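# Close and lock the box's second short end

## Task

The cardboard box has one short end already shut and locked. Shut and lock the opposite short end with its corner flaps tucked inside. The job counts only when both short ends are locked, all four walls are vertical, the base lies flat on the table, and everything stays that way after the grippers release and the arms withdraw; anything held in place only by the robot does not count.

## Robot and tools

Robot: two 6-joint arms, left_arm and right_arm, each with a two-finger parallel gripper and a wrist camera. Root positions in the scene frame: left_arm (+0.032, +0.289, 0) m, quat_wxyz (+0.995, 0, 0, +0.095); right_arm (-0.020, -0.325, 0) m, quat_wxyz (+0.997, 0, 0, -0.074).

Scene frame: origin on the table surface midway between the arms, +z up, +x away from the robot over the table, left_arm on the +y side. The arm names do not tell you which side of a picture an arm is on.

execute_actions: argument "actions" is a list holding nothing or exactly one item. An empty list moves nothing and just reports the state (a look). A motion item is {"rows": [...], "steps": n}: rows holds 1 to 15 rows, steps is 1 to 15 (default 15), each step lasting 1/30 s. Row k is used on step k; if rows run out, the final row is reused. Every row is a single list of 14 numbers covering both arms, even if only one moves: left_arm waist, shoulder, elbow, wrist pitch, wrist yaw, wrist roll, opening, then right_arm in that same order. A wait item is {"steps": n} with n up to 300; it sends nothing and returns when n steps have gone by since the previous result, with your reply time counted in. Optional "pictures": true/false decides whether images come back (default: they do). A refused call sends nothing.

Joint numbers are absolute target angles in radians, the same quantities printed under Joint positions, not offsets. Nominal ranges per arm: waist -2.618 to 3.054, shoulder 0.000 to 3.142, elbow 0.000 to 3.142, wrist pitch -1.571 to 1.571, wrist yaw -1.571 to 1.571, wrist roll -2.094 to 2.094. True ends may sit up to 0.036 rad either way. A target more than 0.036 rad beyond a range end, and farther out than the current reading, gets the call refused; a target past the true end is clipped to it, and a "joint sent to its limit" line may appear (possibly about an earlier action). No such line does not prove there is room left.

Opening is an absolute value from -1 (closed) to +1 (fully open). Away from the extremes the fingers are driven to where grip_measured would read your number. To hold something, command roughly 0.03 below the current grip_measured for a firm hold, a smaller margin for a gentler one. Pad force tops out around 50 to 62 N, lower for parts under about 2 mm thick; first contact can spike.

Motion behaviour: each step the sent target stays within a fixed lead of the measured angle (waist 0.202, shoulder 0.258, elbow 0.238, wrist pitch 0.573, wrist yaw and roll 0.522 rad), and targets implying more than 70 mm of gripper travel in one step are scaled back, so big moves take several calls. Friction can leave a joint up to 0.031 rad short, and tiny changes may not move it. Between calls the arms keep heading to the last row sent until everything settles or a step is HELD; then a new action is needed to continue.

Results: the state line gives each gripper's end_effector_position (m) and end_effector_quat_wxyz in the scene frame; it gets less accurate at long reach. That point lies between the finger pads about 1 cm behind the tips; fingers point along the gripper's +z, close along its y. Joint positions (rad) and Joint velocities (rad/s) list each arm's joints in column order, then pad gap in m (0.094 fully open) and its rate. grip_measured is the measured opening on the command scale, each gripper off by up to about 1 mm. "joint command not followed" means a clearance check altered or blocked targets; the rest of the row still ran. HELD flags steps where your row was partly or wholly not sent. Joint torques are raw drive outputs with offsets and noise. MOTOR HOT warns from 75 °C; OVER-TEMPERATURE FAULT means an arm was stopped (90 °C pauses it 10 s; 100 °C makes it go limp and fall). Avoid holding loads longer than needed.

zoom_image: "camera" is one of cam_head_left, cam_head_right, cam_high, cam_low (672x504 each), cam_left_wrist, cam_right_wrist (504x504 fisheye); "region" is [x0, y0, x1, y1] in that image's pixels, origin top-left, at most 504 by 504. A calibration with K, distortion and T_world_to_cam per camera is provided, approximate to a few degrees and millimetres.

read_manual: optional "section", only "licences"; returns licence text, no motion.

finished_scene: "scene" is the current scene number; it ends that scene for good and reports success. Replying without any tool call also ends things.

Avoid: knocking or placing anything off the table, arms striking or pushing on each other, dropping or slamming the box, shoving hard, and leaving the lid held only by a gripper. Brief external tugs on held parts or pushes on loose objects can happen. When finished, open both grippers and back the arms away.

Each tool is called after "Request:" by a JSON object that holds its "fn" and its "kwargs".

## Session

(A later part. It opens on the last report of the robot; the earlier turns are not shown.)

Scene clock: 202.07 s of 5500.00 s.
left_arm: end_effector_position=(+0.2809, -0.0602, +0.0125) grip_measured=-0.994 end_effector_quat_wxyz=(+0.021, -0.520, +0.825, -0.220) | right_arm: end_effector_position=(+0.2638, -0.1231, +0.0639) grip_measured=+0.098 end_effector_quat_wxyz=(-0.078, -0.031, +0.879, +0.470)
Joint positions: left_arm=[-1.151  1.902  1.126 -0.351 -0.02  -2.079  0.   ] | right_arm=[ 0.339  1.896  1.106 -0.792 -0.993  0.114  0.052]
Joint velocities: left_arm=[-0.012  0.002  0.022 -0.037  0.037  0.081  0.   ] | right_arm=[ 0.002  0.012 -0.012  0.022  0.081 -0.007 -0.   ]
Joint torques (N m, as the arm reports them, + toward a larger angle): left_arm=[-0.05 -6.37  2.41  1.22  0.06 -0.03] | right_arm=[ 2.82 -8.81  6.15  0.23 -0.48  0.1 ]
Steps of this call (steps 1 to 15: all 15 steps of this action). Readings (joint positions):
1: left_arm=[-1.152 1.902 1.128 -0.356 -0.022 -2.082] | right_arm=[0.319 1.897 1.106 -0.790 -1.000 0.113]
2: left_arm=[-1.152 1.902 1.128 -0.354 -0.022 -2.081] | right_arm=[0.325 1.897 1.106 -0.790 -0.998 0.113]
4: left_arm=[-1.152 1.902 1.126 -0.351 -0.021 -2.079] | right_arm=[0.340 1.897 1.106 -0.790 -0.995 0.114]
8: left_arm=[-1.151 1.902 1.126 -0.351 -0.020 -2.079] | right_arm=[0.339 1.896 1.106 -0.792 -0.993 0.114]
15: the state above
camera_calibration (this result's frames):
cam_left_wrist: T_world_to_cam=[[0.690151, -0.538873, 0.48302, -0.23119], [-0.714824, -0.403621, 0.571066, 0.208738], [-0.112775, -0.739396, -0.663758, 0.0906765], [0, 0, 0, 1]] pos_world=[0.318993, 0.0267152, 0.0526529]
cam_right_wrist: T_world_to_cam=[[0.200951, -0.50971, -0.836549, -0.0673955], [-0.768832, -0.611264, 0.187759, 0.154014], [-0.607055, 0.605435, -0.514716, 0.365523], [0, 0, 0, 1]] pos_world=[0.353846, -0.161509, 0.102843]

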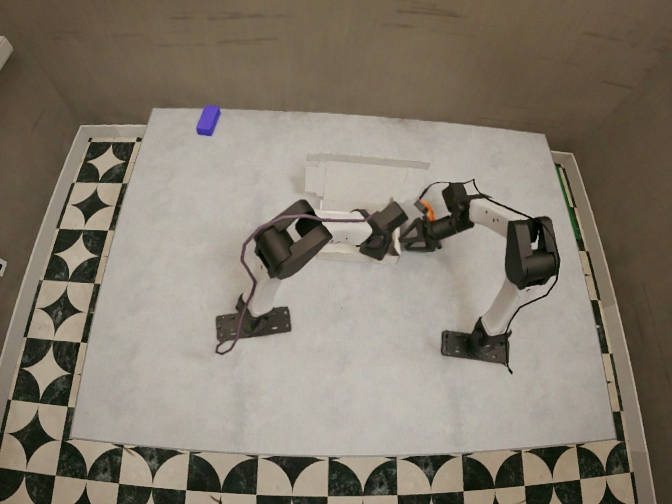

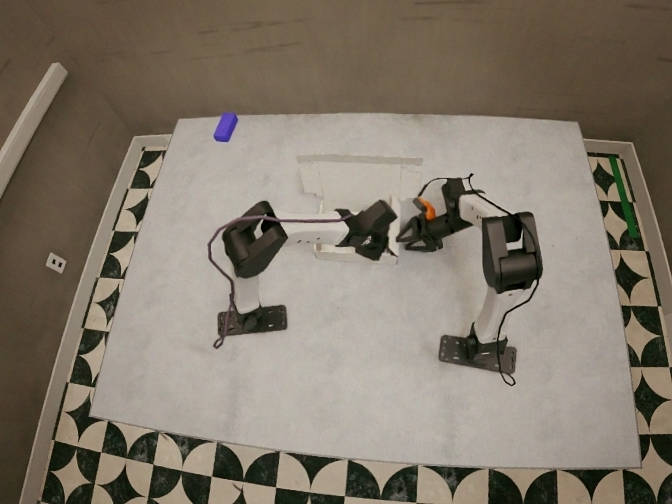

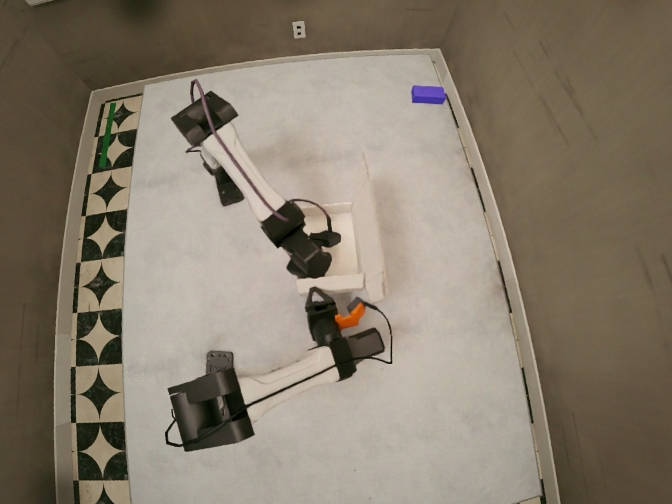

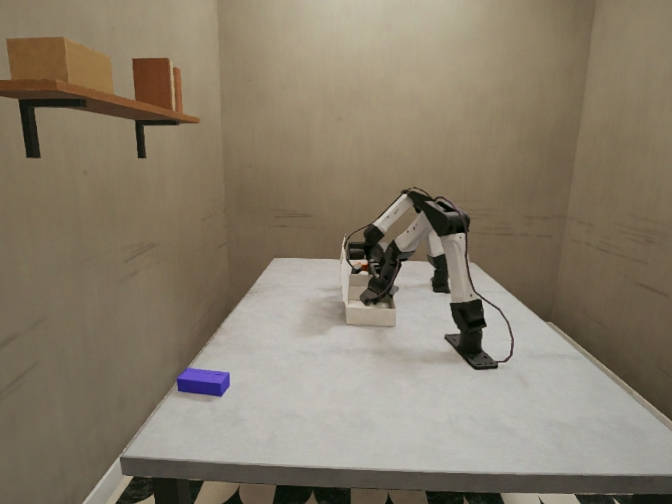

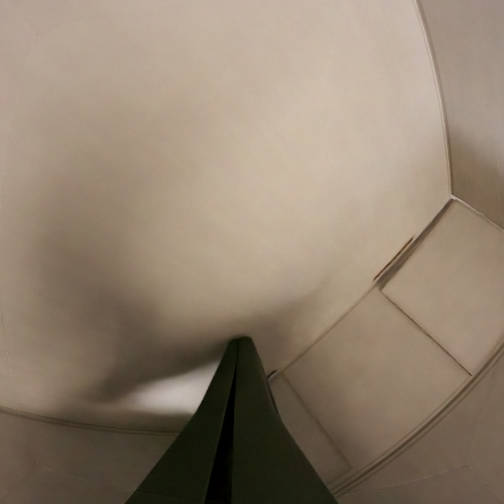

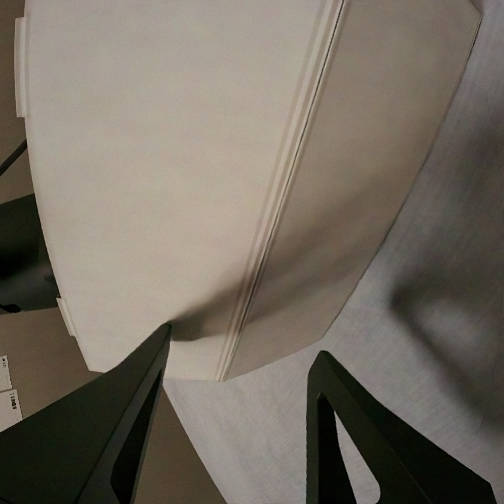

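Request:
{"fn": "execute_actions", "kwargs": {"actions": [{"rows":[[-1.14,1.955,1.055,-0.31,0.04,-2.08,-1,0.36,1.89,1.12,-0.8,-1.0,0.12,0.1],[-1.13,1.95,1.04,-0.29,0.07,-2.08,-1,0.36,1.89,1.12,-0.8,-1.0,0.12,0.1],[-1.12,1.945,1.025,-0.27,0.1,-2.08,-1,0.36,1.89,1.12,-0.8,-1.0,0.12,0.1],[-1.11,1.94,1.01,-0.25,0.13,-2.08,-1,0.36,1.89,1.12,-0.8,-1.0,0.12,0.1],[-1.1,1.94,0.995,-0.23,0.15,-2.08,-1,0.36,1.89,1.12,-0.8,-1.0,0.12,0.1],[-1.09,1.935,0.98,-0.21,0.17,-2.08,-1,0.36,1.89,1.12,-0.8,-1.0,0.12,0.1],[-1.08,1.93,0.965,-0.19,0.19,-2.08,-1,0.36,1.89,1.12,-0.8,-1.0,0.12,0.1],[-1.07,1.925,0.95,-0.17,0.21,-2.08,-1,0.36,1.89,1.12,-0.8,-1.0,0.12,0.1],[-1.055,1.92,0.935,-0.15,0.23,-2.08,-1,0.36,1.89,1.12,-0.8,-1.0,0.12,0.1]]}], "pictures": false}}

Request:
{"fn": "execute_actions", "kwargs": {"actions": [{"rows":[[-1.055,1.92,0.935,-0.15,0.23,-2.08,-1,0.41,1.91,1.16,-0.82,-0.96,0.16,0.1]]}]}}

Scene clock: 209.27 s of 5500.00 s.
left_arm: end_effector_position=(+0.2762, -0.0735, +0.0215) grip_measured=-0.994 end_effector_quat_wxyz=(-0.096, -0.508, +0.803, -0.298) | right_arm: end_effector_position=(+0.2638, -0.1231, +0.0639) grip_measured=+0.098 end_effector_quat_wxyz=(-0.078, -0.031, +0.879, +0.470)
Joint positions: left_arm=[-1.07   1.859  1.004 -0.126  0.255 -2.085  0.   ] | right_arm=[ 0.339  1.896  1.106 -0.792 -0.993  0.114  0.052]
Joint velocities: left_arm=[ 0.046  0.002 -0.012  0.066  0.154  0.022 -0.001] | right_arm=[-0.012 -0.012  0.012  0.037 -0.037 -0.007  0.   ]
Joint torques (N m, as the arm reports them, + toward a larger angle): left_arm=[ 0.96 -5.47  1.45  1.04 -0.56  0.05] | right_arm=[ 1.89 -8.83  6.13  0.23 -0.48  0.11]
Steps of this call (steps 1 to 15: the robot went on to your last target; steps 16 to 90: nothing new was sent; then 3.70 s passed at rest; steps 91 to 105: all 15 steps of this action). Readings (joint positions):
91: left_arm=[-1.150 1.900 1.124 -0.347 -0.017 -2.079] | right_arm=[0.339 1.896 1.106 -0.792 -0.993 0.114]
92: left_arm=[-1.146 1.897 1.117 -0.336 -0.005 -2.080] | right_arm=[0.339 1.896 1.106 -0.792 -0.993 0.114]
94: left_arm=[-1.134 1.888 1.098 -0.305 0.036 -2.082] | right_arm=[0.339 1.896 1.106 -0.792 -0.993 0.114]
98: left_arm=[-1.103 1.867 1.048 -0.218 0.140 -2.085] | right_arm=[0.339 1.896 1.106 -0.792 -0.993 0.114]
105: the state above

Scene clock: 209.77 s of 5500.00 s.
left_arm: end_effector_position=(+0.2752, -0.0742, +0.0219) grip_measured=-0.994 end_effector_quat_wxyz=(-0.104, -0.506, +0.802, -0.300) | right_arm: end_effector_position=(+0.2611, -0.1113, +0.0678) grip_measured=+0.098 end_effector_quat_wxyz=(-0.091, -0.038, +0.884, +0.457)
Joint positions: left_arm=[-1.065  1.859  1.    -0.119  0.275 -2.085  0.   ] | right_arm=[ 0.384  1.899  1.142 -0.819 -0.97   0.149  0.052]
Joint velocities: left_arm=[ 0.007  0.007 -0.007 -0.022 -0.051 -0.051  0.   ] | right_arm=[-0.007 -0.012  0.012  0.007  0.037  0.022  0.   ]
Joint torques (N m, as the arm reports them, + toward a larger angle): left_arm=[ 0.97 -5.55  1.58  1.12 -0.48  0.05] | right_arm=[ 2.37 -7.64  6.5   0.33 -0.36  0.15]
Steps of this call (steps 1 to 15: all 15 steps of this action). Readings (joint positions):
1: left_arm=[-1.069 1.859 1.003 -0.124 0.261 -2.085] | right_arm=[0.344 1.897 1.111 -0.797 -0.988 0.120]
2: left_arm=[-1.068 1.859 1.002 -0.122 0.265 -2.085] | right_arm=[0.354 1.898 1.120 -0.802 -0.980 0.127]
4: left_arm=[-1.066 1.859 1.001 -0.121 0.270 -2.085] | right_arm=[0.380 1.899 1.134 -0.805 -0.973 0.136]
8: left_arm=[-1.065 1.859 1.000 -0.119 0.275 -2.085] | right_arm=[0.384 1.899 1.142 -0.818 -0.970 0.143]
15: the state above
camera_calibration (this result's frames):
cam_left_wrist: T_world_to_cam=[[0.722381, -0.438007, 0.535085, -0.241911], [-0.654904, -0.184972, 0.732725, 0.189828], [-0.221963, -0.879736, -0.420473, 0.100225], [0, 0, 0, 1]] pos_world=[0.321317, 0.0173254, 0.0324928]
cam_right_wrist: T_world_to_cam=[[0.201212, -0.527623, -0.825305, -0.0604474], [-0.749725, -0.625192, 0.216903, 0.149821], [-0.630417, 0.575108, -0.521369, 0.361916], [0, 0, 0, 1]] pos_world=[0.352645, -0.146367, 0.106307]

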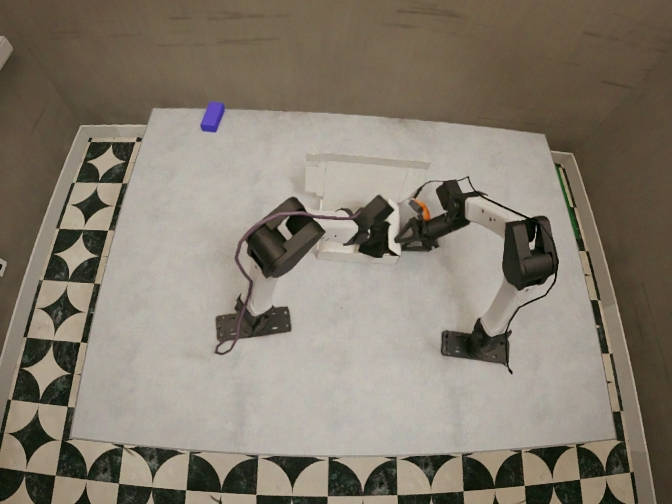

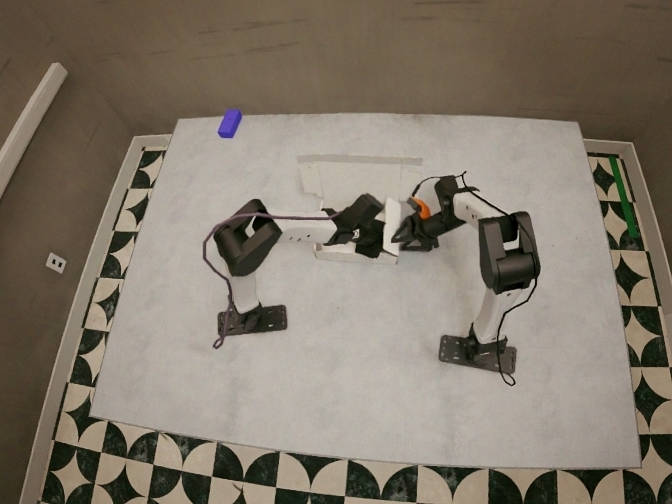

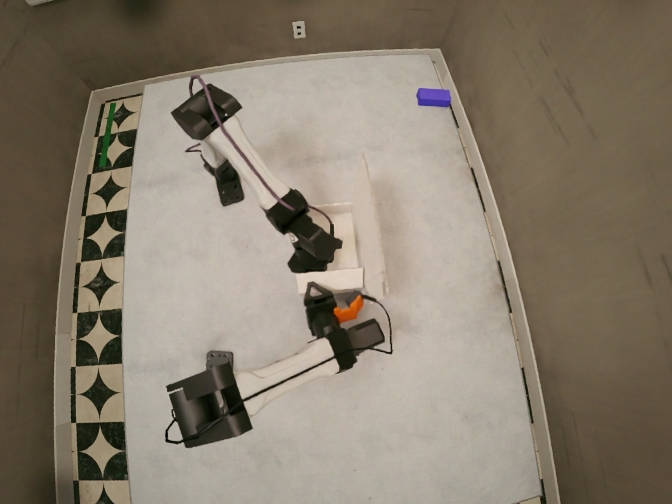

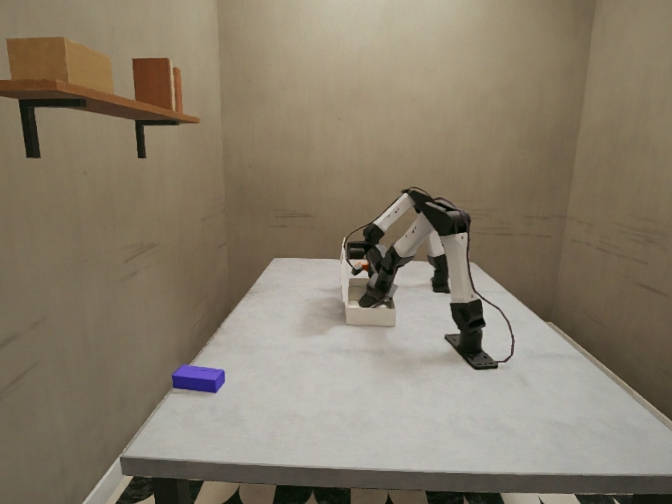

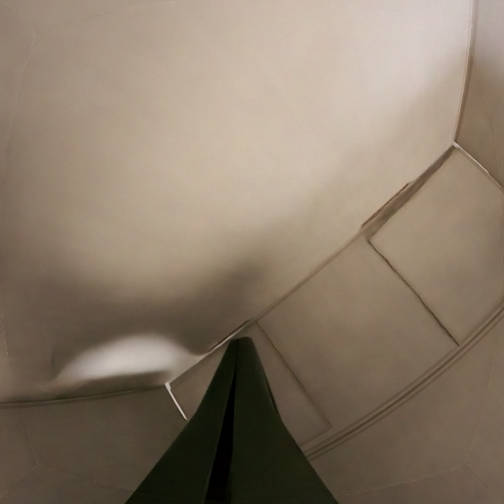

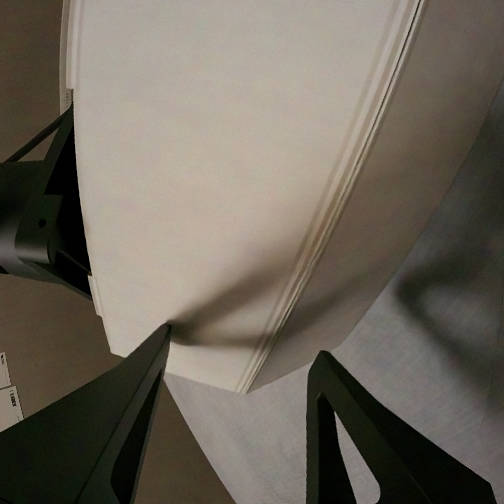

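Request:
{"fn": "execute_actions", "kwargs": {"actions": [{"rows":[[-1.055,1.92,0.935,-0.15,0.23,-2.08,-1,0.425,1.914,1.185,-0.85,-0.9,0.19,0.1],[-1.055,1.92,0.935,-0.15,0.23,-2.08,-1,0.44,1.918,1.21,-0.87,-0.86,0.21,0.1],[-1.055,1.92,0.935,-0.15,0.23,-2.08,-1,0.457,1.922,1.235,-0.89,-0.82,0.23,0.1],[-1.055,1.92,0.935,-0.15,0.23,-2.08,-1,0.474,1.926,1.26,-0.91,-0.78,0.25,0.1],[-1.055,1.92,0.935,-0.15,0.23,-2.08,-1,0.49,1.93,1.285,-0.93,-0.74,0.27,0.1],[-1.055,1.92,0.935,-0.15,0.23,-2.08,-1,0.507,1.934,1.31,-0.95,-0.7,0.29,0.1],[-1.055,1.92,0.935,-0.15,0.23,-2.08,-1,0.524,1.938,1.335,-0.97,-0.66,0.31,0.1],[-1.055,1.92,0.935,-0.15,0.23,-2.08,-1,0.54,1.942,1.36,-0.99,-0.62,0.33,0.1],[-1.055,1.92,0.935,-0.15,0.23,-2.08,-1,0.557,1.946,1.385,-1.01,-0.58,0.35,0.1],[-1.055,1.92,0.935,-0.15,0.23,-2.08,-1,0.575,1.95,1.41,-1.03,-0.55,0.36,0.1]]}], "pictures": false}}

Request:
{"fn": "execute_actions", "kwargs": {"actions": [{"steps":15}]}}

Scene clock: 216.90 s of 5500.00 s.
left_arm: end_effector_position=(+0.2763, -0.0724, +0.0215) grip_measured=-0.994 end_effector_quat_wxyz=(-0.105, -0.509, +0.801, -0.299) | right_arm: end_effector_position=(+0.2643, -0.1135, +0.0786) grip_measured=+0.098 end_effector_quat_wxyz=(-0.108, -0.024, +0.961, +0.254)
Joint positions: left_arm=[-1.059  1.859  1.    -0.124  0.278 -2.085  0.   ] | right_arm=[ 0.526  1.9    1.399 -1.099 -0.559  0.32   0.052]
Joint velocities: left_arm=[-0.002  0.017  0.007  0.007  0.095 -0.081  0.   ] | right_arm=[ 0.051 -0.007  0.09  -0.066  0.125  0.125 -0.   ]
Joint torques (N m, as the arm reports them, + toward a larger angle): left_arm=[ 0.23 -5.45  1.51  1.12 -0.5   0.05] | right_arm=[ 4.09 -4.96  6.15  1.08 -0.39  0.26]
Steps of this call (steps 1 to 15: the robot went on to your last target; steps 16 to 90: nothing new was sent; then 3.63 s passed at rest; steps 91 to 105: all 15 steps of this action). Readings (joint positions):
91: left_arm=[-1.065 1.859 1.000 -0.119 0.275 -2.085] | right_arm=[0.385 1.899 1.147 -0.825 -0.966 0.154]
92: left_arm=[-1.065 1.859 1.000 -0.119 0.275 -2.085] | right_arm=[0.389 1.899 1.157 -0.839 -0.952 0.162]
94: left_arm=[-1.065 1.859 1.000 -0.119 0.276 -2.085] | right_arm=[0.405 1.899 1.194 -0.886 -0.901 0.181]
98: left_arm=[-1.060 1.859 1.000 -0.122 0.278 -2.085] | right_arm=[0.455 1.899 1.292 -0.992 -0.753 0.239]
105: the state above

Scene clock: 217.40 s of 5500.00 s.
left_arm: end_effector_position=(+0.2763, -0.0724, +0.0215) grip_measured=-0.994 end_effector_quat_wxyz=(-0.105, -0.509, +0.801, -0.299) | right_arm: end_effector_position=(+0.2636, -0.1136, +0.0789) grip_measured=+0.098 end_effector_quat_wxyz=(-0.111, -0.015, +0.962, +0.249)
Joint positions: left_arm=[-1.059  1.859  1.    -0.124  0.278 -2.085  0.   ] | right_arm=[ 0.53   1.9    1.403 -1.106 -0.551  0.342  0.052]
Joint velocities: left_arm=[-0.002 -0.002 -0.002 -0.037  0.051 -0.051  0.001] | right_arm=[-0.007 -0.002 -0.007 -0.037  0.022 -0.11   0.   ]
Joint torques (N m, as the arm reports them, + toward a larger angle): left_arm=[ 0.25 -5.52  1.64  1.16 -0.5   0.05] | right_arm=[ 4.08 -5.    6.09  1.01 -0.27  0.26]
Steps of this call (steps 1 to 15: the robot went on to your last target). Readings (joint positions):
1: left_arm=[-1.059 1.859 1.000 -0.124 0.278 -2.085] | right_arm=[0.528 1.900 1.401 -1.101 -0.555 0.324]
2: left_arm=[-1.059 1.859 1.000 -0.124 0.278 -2.085] | right_arm=[0.529 1.900 1.402 -1.103 -0.553 0.328]
4: left_arm=[-1.059 1.859 1.000 -0.124 0.278 -2.085] | right_arm=[0.530 1.900 1.403 -1.104 -0.551 0.334]
8: left_arm=[-1.059 1.859 1.000 -0.124 0.278 -2.085] | right_arm=[0.530 1.900 1.403 -1.105 -0.551 0.339]
15: the state above
camera_calibration (this result's frames):
cam_left_wrist: T_world_to_cam=[[0.72685, -0.435749, 0.53086, -0.2427], [-0.650397, -0.188428, 0.735852, 0.189637], [-0.220618, -0.880124, -0.420369, 0.101478], [0, 0, 0, 1]] pos_world=[0.322133, 0.0192903, 0.0319534]
cam_right_wrist: T_world_to_cam=[[0.190848, -0.832927, -0.519431, -0.109084], [-0.735025, -0.471989, 0.48679, 0.140152], [-0.650627, 0.288892, -0.702301, 0.357751], [0, 0, 0, 1]] pos_world=[0.356596, -0.12806, 0.126362]

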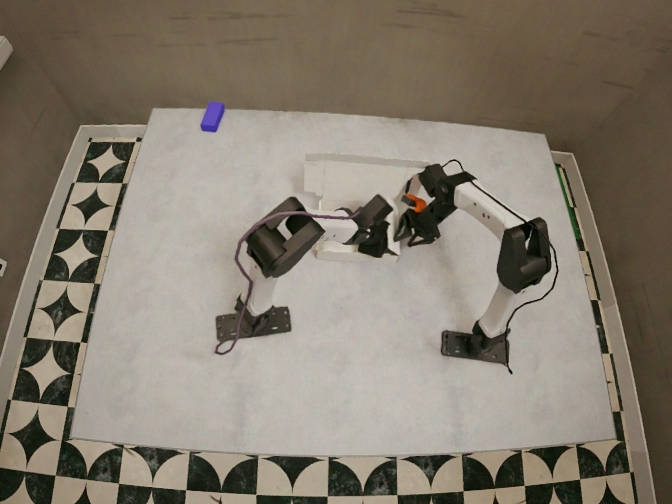

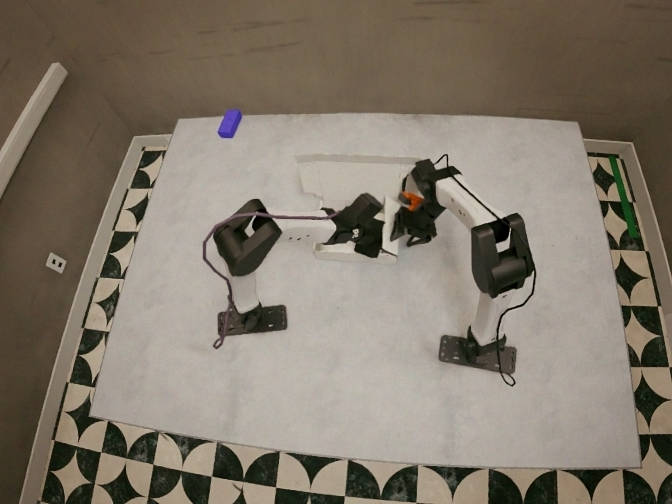

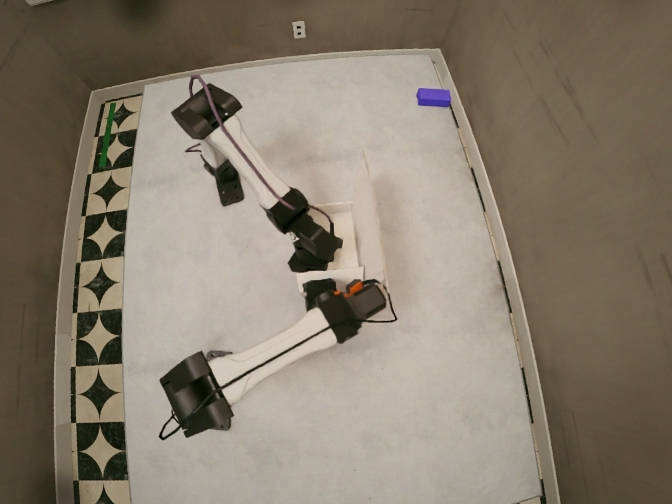

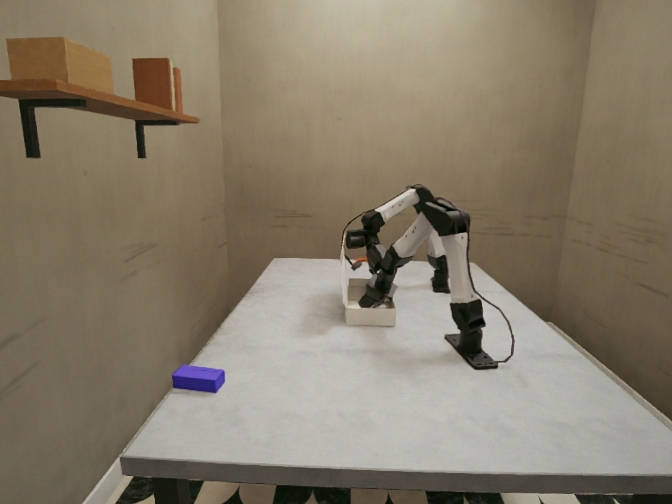

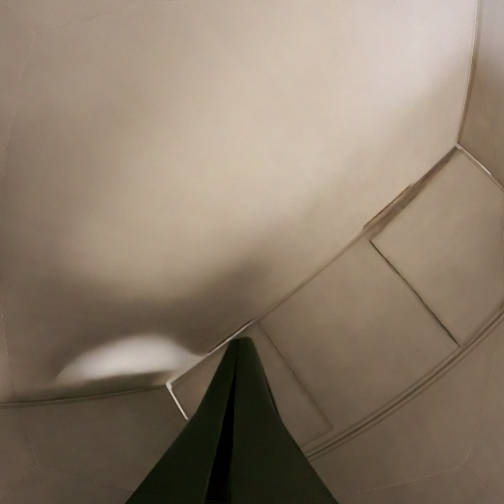

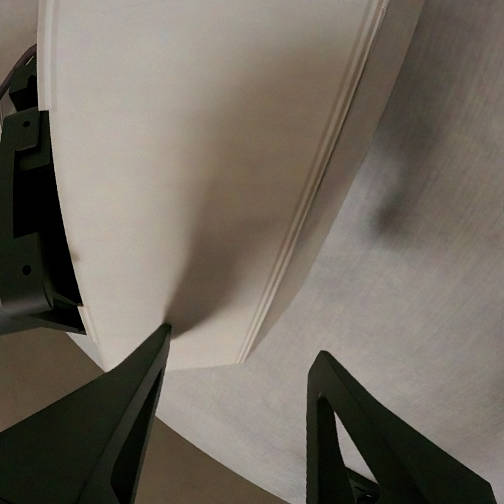

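Request:
{"fn": "execute_actions", "kwargs": {"actions": [{"rows":[[-1.05,1.84,1.0,-0.13,0.26,-2.08,-1,0.565,1.95,1.41,-1.05,-0.55,0.36,0.1],[-1.03,1.81,0.96,-0.12,0.26,-2.08,-1,0.565,1.95,1.41,-1.05,-0.55,0.36,0.1],[-1.01,1.78,0.92,-0.11,0.26,-2.08,-1,0.565,1.95,1.41,-1.05,-0.55,0.36,0.1],[-0.99,1.755,0.89,-0.1,0.26,-2.08,-1,0.565,1.95,1.41,-1.05,-0.55,0.36,0.1],[-0.99,1.755,0.89,-0.1,0.26,-2.08,-1,0.565,1.95,1.41,-1.05,-0.55,0.36,0.1],[-0.99,1.755,0.89,-0.1,0.26,-2.08,-1,0.565,1.95,1.41,-1.05,-0.55,0.36,0.1],[-0.99,1.755,0.89,-0.1,0.26,-2.08,-1,0.565,1.95,1.41,-1.05,-0.55,0.36,0.1],[-0.99,1.83,0.86,-0.1,0.26,-2.08,-1,0.565,1.95,1.41,-1.05,-0.55,0.36,0.1]]}]}}

Scene clock: 226.80 s of 5500.00 s.
left_arm: end_effector_position=(+0.2863, -0.0348, +0.0157) grip_measured=-0.994 end_effector_quat_wxyz=(-0.088, -0.540, +0.782, -0.298) | right_arm: end_effector_position=(+0.2622, -0.1048, +0.0645) grip_measured=+0.098 end_effector_quat_wxyz=(-0.122, -0.022, +0.962, +0.244)
Joint positions: left_arm=[-0.988  1.793  0.893 -0.09   0.264 -2.084  0.   ] | right_arm=[ 0.556  1.944  1.403 -1.078 -0.55   0.35   0.052]
Joint velocities: left_arm=[-0.012  0.007 -0.002  0.022  0.022 -0.125  0.001] | right_arm=[-0.007  0.002 -0.017 -0.051 -0.051 -0.066  0.001]
Joint torques (N m, as the arm reports them, + toward a larger angle): left_arm=[-0.26 -6.87  4.45  1.27 -0.06  0.02] | right_arm=[ 0.73 -8.85  6.08  0.49 -0.25  0.16]
Steps of this call (steps 1 to 15: the robot went on to your last target; steps 16 to 90: nothing new was sent; then 5.90 s passed at rest; steps 91 to 105: all 15 steps of this action). Readings (joint positions):
91: left_arm=[-1.059 1.852 1.002 -0.125 0.280 -2.085] | right_arm=[0.530 1.900 1.403 -1.107 -0.551 0.343]
92: left_arm=[-1.057 1.844 0.997 -0.128 0.277 -2.085] | right_arm=[0.530 1.900 1.403 -1.107 -0.552 0.344]
94: left_arm=[-1.037 1.814 0.958 -0.118 0.275 -2.085] | right_arm=[0.538 1.907 1.403 -1.096 -0.554 0.346]
98: left_arm=[-0.992 1.769 0.906 -0.114 0.265 -2.084] | right_arm=[0.555 1.936 1.403 -1.083 -0.553 0.348]
105: the state above
camera_calibration (this result's frames):
cam_left_wrist: T_world_to_cam=[[0.756983, -0.385319, 0.527737, -0.237233], [-0.636168, -0.250145, 0.729875, 0.201362], [-0.149223, -0.888232, -0.434483, 0.113813], [0, 0, 0, 1]] pos_world=[0.324665, 0.0600516, 0.0276773]
cam_right_wrist: T_world_to_cam=[[0.197583, -0.833622, -0.515786, -0.111037], [-0.717146, -0.481638, 0.503713, 0.143446], [-0.668329, 0.270369, -0.692992, 0.346208], [0, 0, 0, 1]] pos_world=[0.356191, -0.117078, 0.110392]

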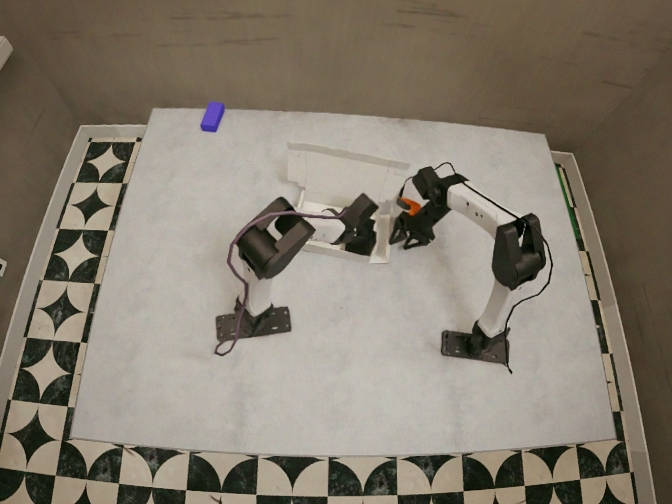

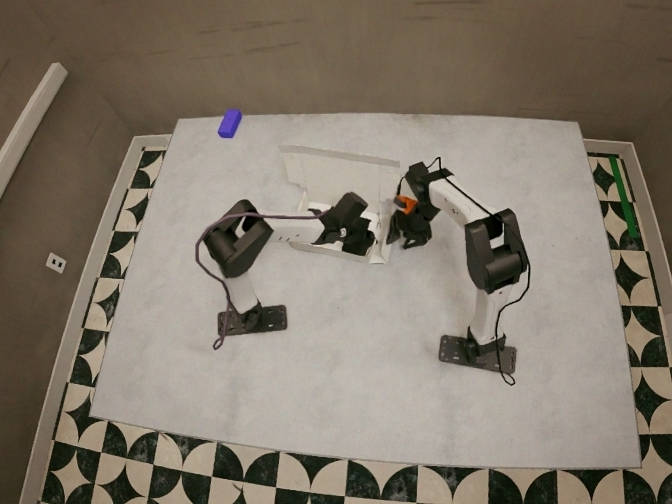

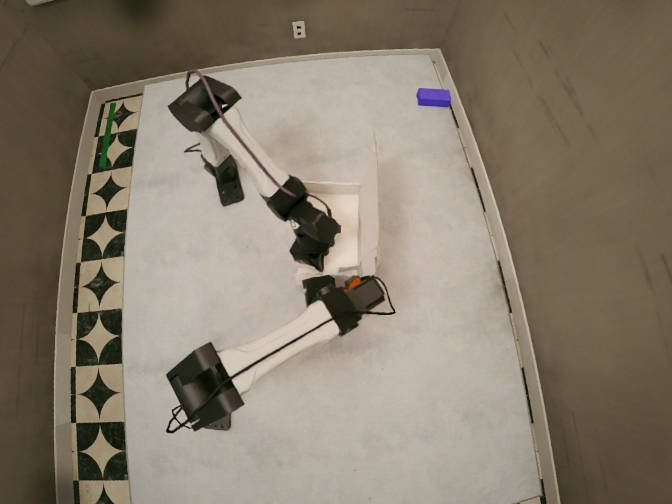

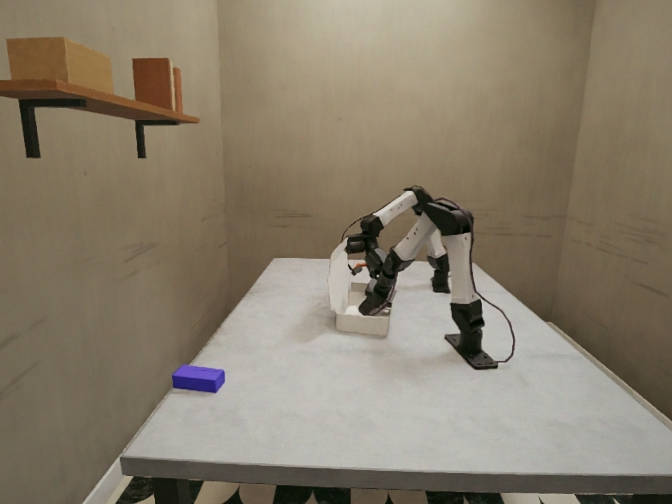

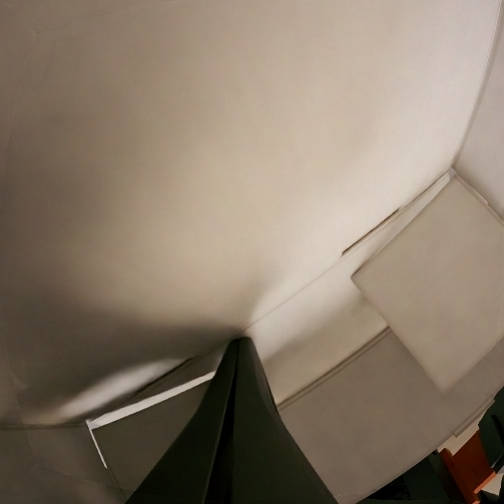

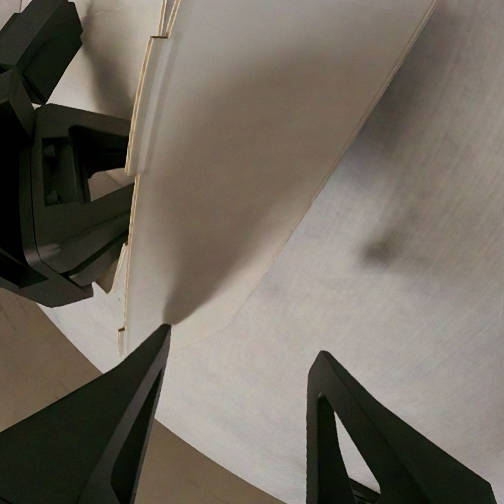

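Request:
{"fn": "execute_actions", "kwargs": {"actions": [{"rows":[[-0.97,1.6,0.95,-0.5,0.1,-2.08,-1,0.2,1.85,1.3,-1.0,-0.6,0.2,-1]]}], "pictures": false}}

Request:
{"fn": "execute_actions", "kwargs": {"actions": [{"rows":[[-0.93,1.6,1.34,-1.27,0,-2.0,-1,-0.25,1.85,1.0,-0.6,-1.05,0,-1]]}], "pictures": false}}

Request:
{"fn": "execute_actions", "kwargs": {"actions": [{"rows":[[-0.93,1.65,1.34,-1.26,0,1.0,0.2,-0.25,1.93,0.91,-0.54,-1.05,0,-1]]}], "pictures": false}}

Request:
{"fn": "execute_actions", "kwargs": {"actions": [{"steps":35}]}}

Scene clock: 232.97 s of 5500.00 s.
left_arm: end_effector_position=(+0.2781, +0.0144, +0.0627) grip_measured=-0.994 end_effector_quat_wxyz=(-0.024, -0.575, +0.782, -0.238) | right_arm: end_effector_position=(+0.3152, -0.2135, +0.0719) grip_measured=-0.983 end_effector_quat_wxyz=(-0.033, +0.079, +0.954, +0.289)
Joint positions: left_arm=[-0.978  1.586  0.953 -0.467  0.116 -2.083  0.   ] | right_arm=[ 0.194  1.871  1.321 -1.011 -0.59   0.215  0.001]
Joint velocities: left_arm=[ 0.012 -0.012 -0.007 -0.11  -0.095 -0.081  0.   ] | right_arm=[ 0.071  0.007 -0.012 -0.037  0.022 -0.081 -0.001]
Joint torques (N m, as the arm reports them, + toward a larger angle): left_arm=[ 0.53 -7.25  8.19  1.03 -0.22 -0.02] | right_arm=[  0.08 -10.35   4.18   0.44  -0.36  -0.07]
Steps of this call (steps 1 to 15: the robot went on to your last target; steps 16 to 90: nothing new was sent; then 2.67 s passed at rest; steps 91 to 105: all 15 steps of this action). Readings (joint positions):
91: left_arm=[-0.987 1.774 0.902 -0.136 0.244 -2.083] | right_arm=[0.539 1.933 1.387 -1.061 -0.563 0.329]
92: left_arm=[-0.986 1.734 0.906 -0.218 0.217 -2.083] | right_arm=[0.502 1.914 1.358 -1.045 -0.578 0.303]
94: left_arm=[-0.980 1.644 0.920 -0.326 0.178 -2.083] | right_arm=[0.377 1.884 1.324 -1.039 -0.588 0.269]
98: left_arm=[-0.978 1.586 0.953 -0.397 0.137 -2.083] | right_arm=[0.174 1.872 1.321 -1.014 -0.583 0.236]
105: the state above

Scene clock: 233.47 s of 5500.00 s.
left_arm: end_effector_position=(+0.2534, +0.0825, +0.1327) grip_measured=-0.994 end_effector_quat_wxyz=(+0.004, -0.590, +0.806, -0.053) | right_arm: end_effector_position=(+0.3270, -0.3145, +0.0554) grip_measured=-0.983 end_effector_quat_wxyz=(+0.129, +0.164, +0.856, +0.472)
Joint positions: left_arm=[-0.935  1.587  1.345 -1.223  0.013 -2.008  0.   ] | right_arm=[-0.258  1.867  1.003 -0.626 -1.021  0.017  0.001]
Joint velocities: left_arm=[ 0.002 -0.017  0.007 -0.286 -0.081  0.007  0.001] | right_arm=[ 0.042 -0.002 -0.022  0.066 -0.183 -0.081  0.   ]
Joint torques (N m, as the arm reports them, + toward a larger angle): left_arm=[ 0.31 -7.    7.73  0.46 -0.29 -0.02] | right_arm=[ 0.52 -9.31  4.82  0.59 -0.5  -0.09]
Steps of this call (steps 1 to 15: all 15 steps of this action). Readings (joint positions):
1: left_arm=[-0.974 1.593 0.992 -0.554 0.105 -2.071] | right_arm=[0.176 1.862 1.282 -0.948 -0.662 0.185]
2: left_arm=[-0.966 1.606 1.062 -0.684 0.088 -2.059] | right_arm=[0.135 1.847 1.213 -0.860 -0.750 0.147]
4: left_arm=[-0.945 1.614 1.210 -0.889 0.058 -2.039] | right_arm=[0.006 1.845 1.087 -0.763 -0.861 0.096]
8: left_arm=[-0.935 1.587 1.344 -1.074 0.026 -2.018] | right_arm=[-0.245 1.869 1.003 -0.688 -0.953 0.047]
15: the state above

Scene clock: 233.97 s of 5500.00 s.
left_arm: end_effector_position=(+0.2507, +0.0859, +0.1177) grip_measured=+0.199 end_effector_quat_wxyz=(+0.011, +0.095, +0.995, -0.014) | right_arm: end_effector_position=(+0.3076, -0.3041, +0.0227) grip_measured=-0.983 end_effector_quat_wxyz=(+0.097, +0.179, +0.849, +0.487)
Joint positions: left_arm=[-0.935  1.639  1.345 -1.243  0.01  -0.554  0.056] | right_arm=[-0.257  1.933  0.917 -0.556 -1.04   0.01   0.001]
Joint velocities: left_arm=[-0.002 -0.007  0.017 -0.037 -0.037  2.762 -0.001] | right_arm=[-0.007 -0.022  0.002  0.022 -0.022 -0.066  0.   ]
Joint torques (N m, as the arm reports them, + toward a larger angle): left_arm=[ 0.41 -7.89  7.61  0.33 -0.24 -0.04] | right_arm=[ 0.63 -8.05  3.98  0.47 -0.51 -0.07]
Steps of this call (steps 1 to 15: all 15 steps of this action). Readings (joint positions):
1: left_arm=[-0.935 1.590 1.345 -1.232 0.012 -1.934] | right_arm=[-0.257 1.870 0.993 -0.608 -1.029 0.016]
2: left_arm=[-0.935 1.598 1.345 -1.237 0.011 -1.834] | right_arm=[-0.257 1.876 0.977 -0.589 -1.034 0.014]
4: left_arm=[-0.935 1.620 1.345 -1.241 0.010 -1.637] | right_arm=[-0.257 1.902 0.944 -0.574 -1.037 0.012]
8: left_arm=[-0.935 1.639 1.345 -1.242 0.010 -1.243] | right_arm=[-0.257 1.933 0.917 -0.572 -1.037 0.012]
15: the state above

Scene clock: 235.13 s of 5500.00 s.
left_arm: end_effector_position=(+0.2504, +0.0861, +0.1176) grip_measured=+0.199 end_effector_quat_wxyz=(+0.017, +0.763, +0.646, -0.003) | right_arm: end_effector_position=(+0.3082, -0.3043, +0.0228) grip_measured=-0.983 end_effector_quat_wxyz=(+0.098, +0.178, +0.849, +0.487)
Joint positions: left_arm=[-0.935  1.639  1.345 -1.245  0.01   0.993  0.056] | right_arm=[-0.257  1.933  0.917 -0.553 -1.04   0.01   0.001]
Joint velocities: left_arm=[-0.002 -0.012 -0.002 -0.081  0.007  0.037 -0.001] | right_arm=[-0.007 -0.012 -0.002 -0.007 -0.051  0.022  0.   ]
Joint torques (N m, as the arm reports them, + toward a larger angle): left_arm=[ 0.26 -7.84  7.55  0.28 -0.08  0.01] | right_arm=[ 0.65 -8.09  3.92  0.45 -0.53 -0.09]
Steps of this call (steps 1 to 35: the robot went on to your last target). Readings (joint positions):
1: left_arm=[-0.935 1.639 1.345 -1.243 0.010 -0.455] | right_arm=[-0.257 1.933 0.917 -0.556 -1.040 0.010]
2: left_arm=[-0.935 1.639 1.345 -1.243 0.010 -0.357] | right_arm=[-0.257 1.933 0.917 -0.555 -1.040 0.010]
4: left_arm=[-0.935 1.639 1.345 -1.243 0.010 -0.160] | right_arm=[-0.257 1.933 0.917 -0.554 -1.040 0.010]
8: left_arm=[-0.935 1.639 1.345 -1.243 0.010 0.234] | right_arm=[-0.257 1.933 0.917 -0.553 -1.040 0.010]
35: the state above
camera_calibration (this result's frames):
cam_left_wrist: T_world_to_cam=[[-0.914814, 0.401536, 0.0433967, 0.190524], [0.357219, 0.754315, 0.550821, -0.179803], [0.18844, 0.519401, -0.833495, 0.101348], [0, 0, 0, 1]] pos_world=[0.219424, 0.00648547, 0.175244]
cam_right_wrist: T_world_to_cam=[[0.00471734, -0.53541, -0.844579, -0.150277], [-0.988816, -0.128399, 0.0758743, 0.302372], [-0.149067, 0.834775, -0.530028, 0.410034], [0, 0, 0, 1]] pos_world=[0.360822, -0.383921, 0.0674659]

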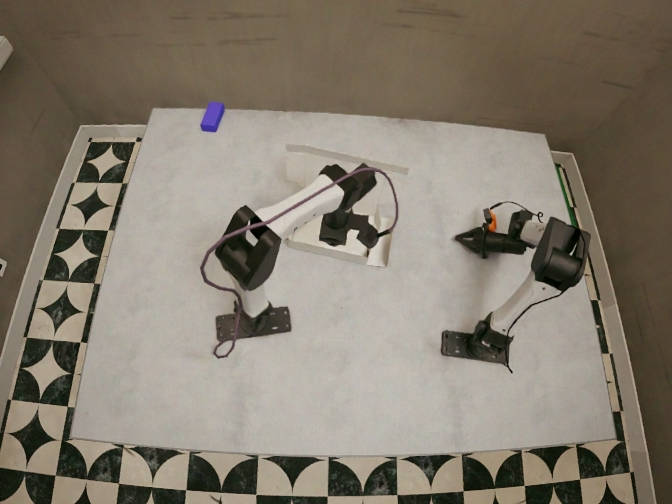

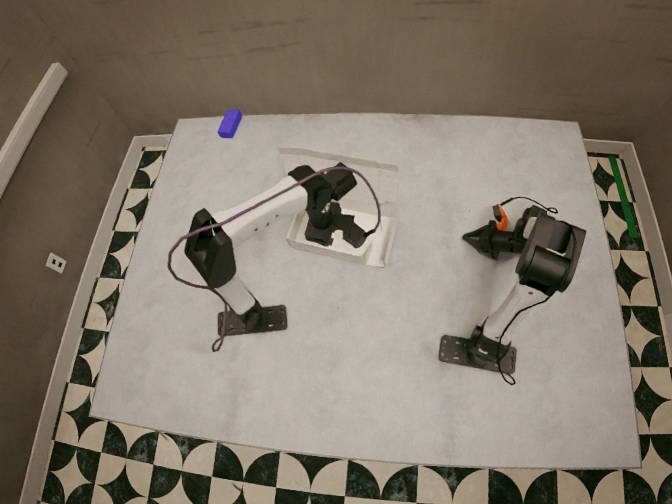

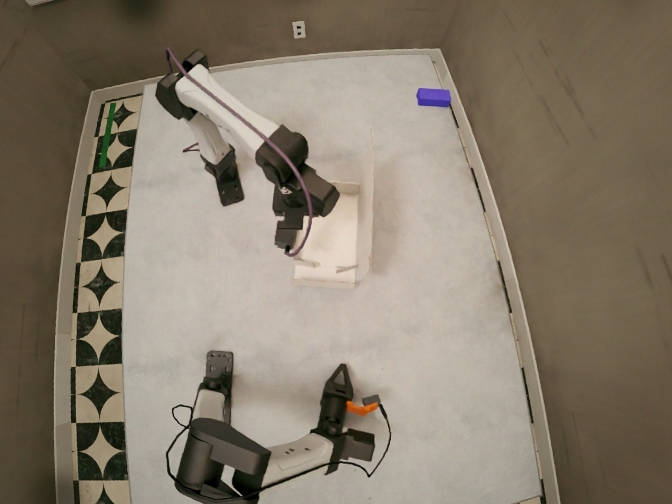

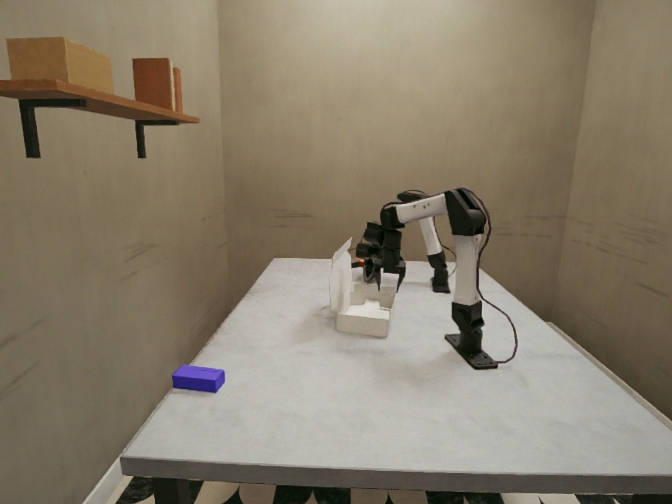

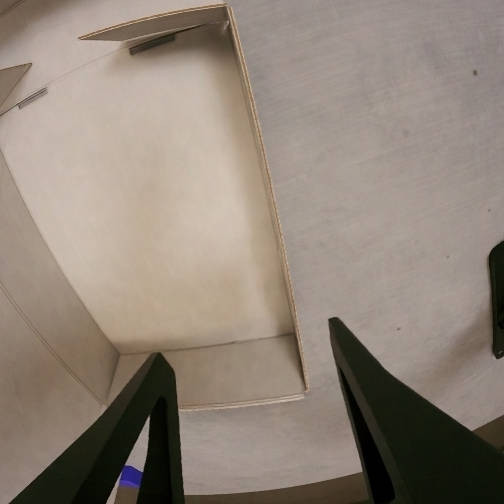

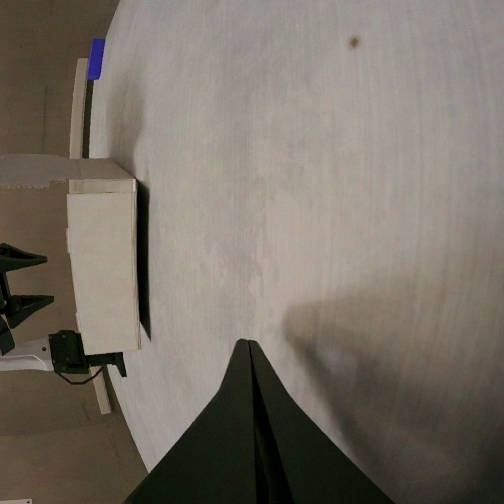

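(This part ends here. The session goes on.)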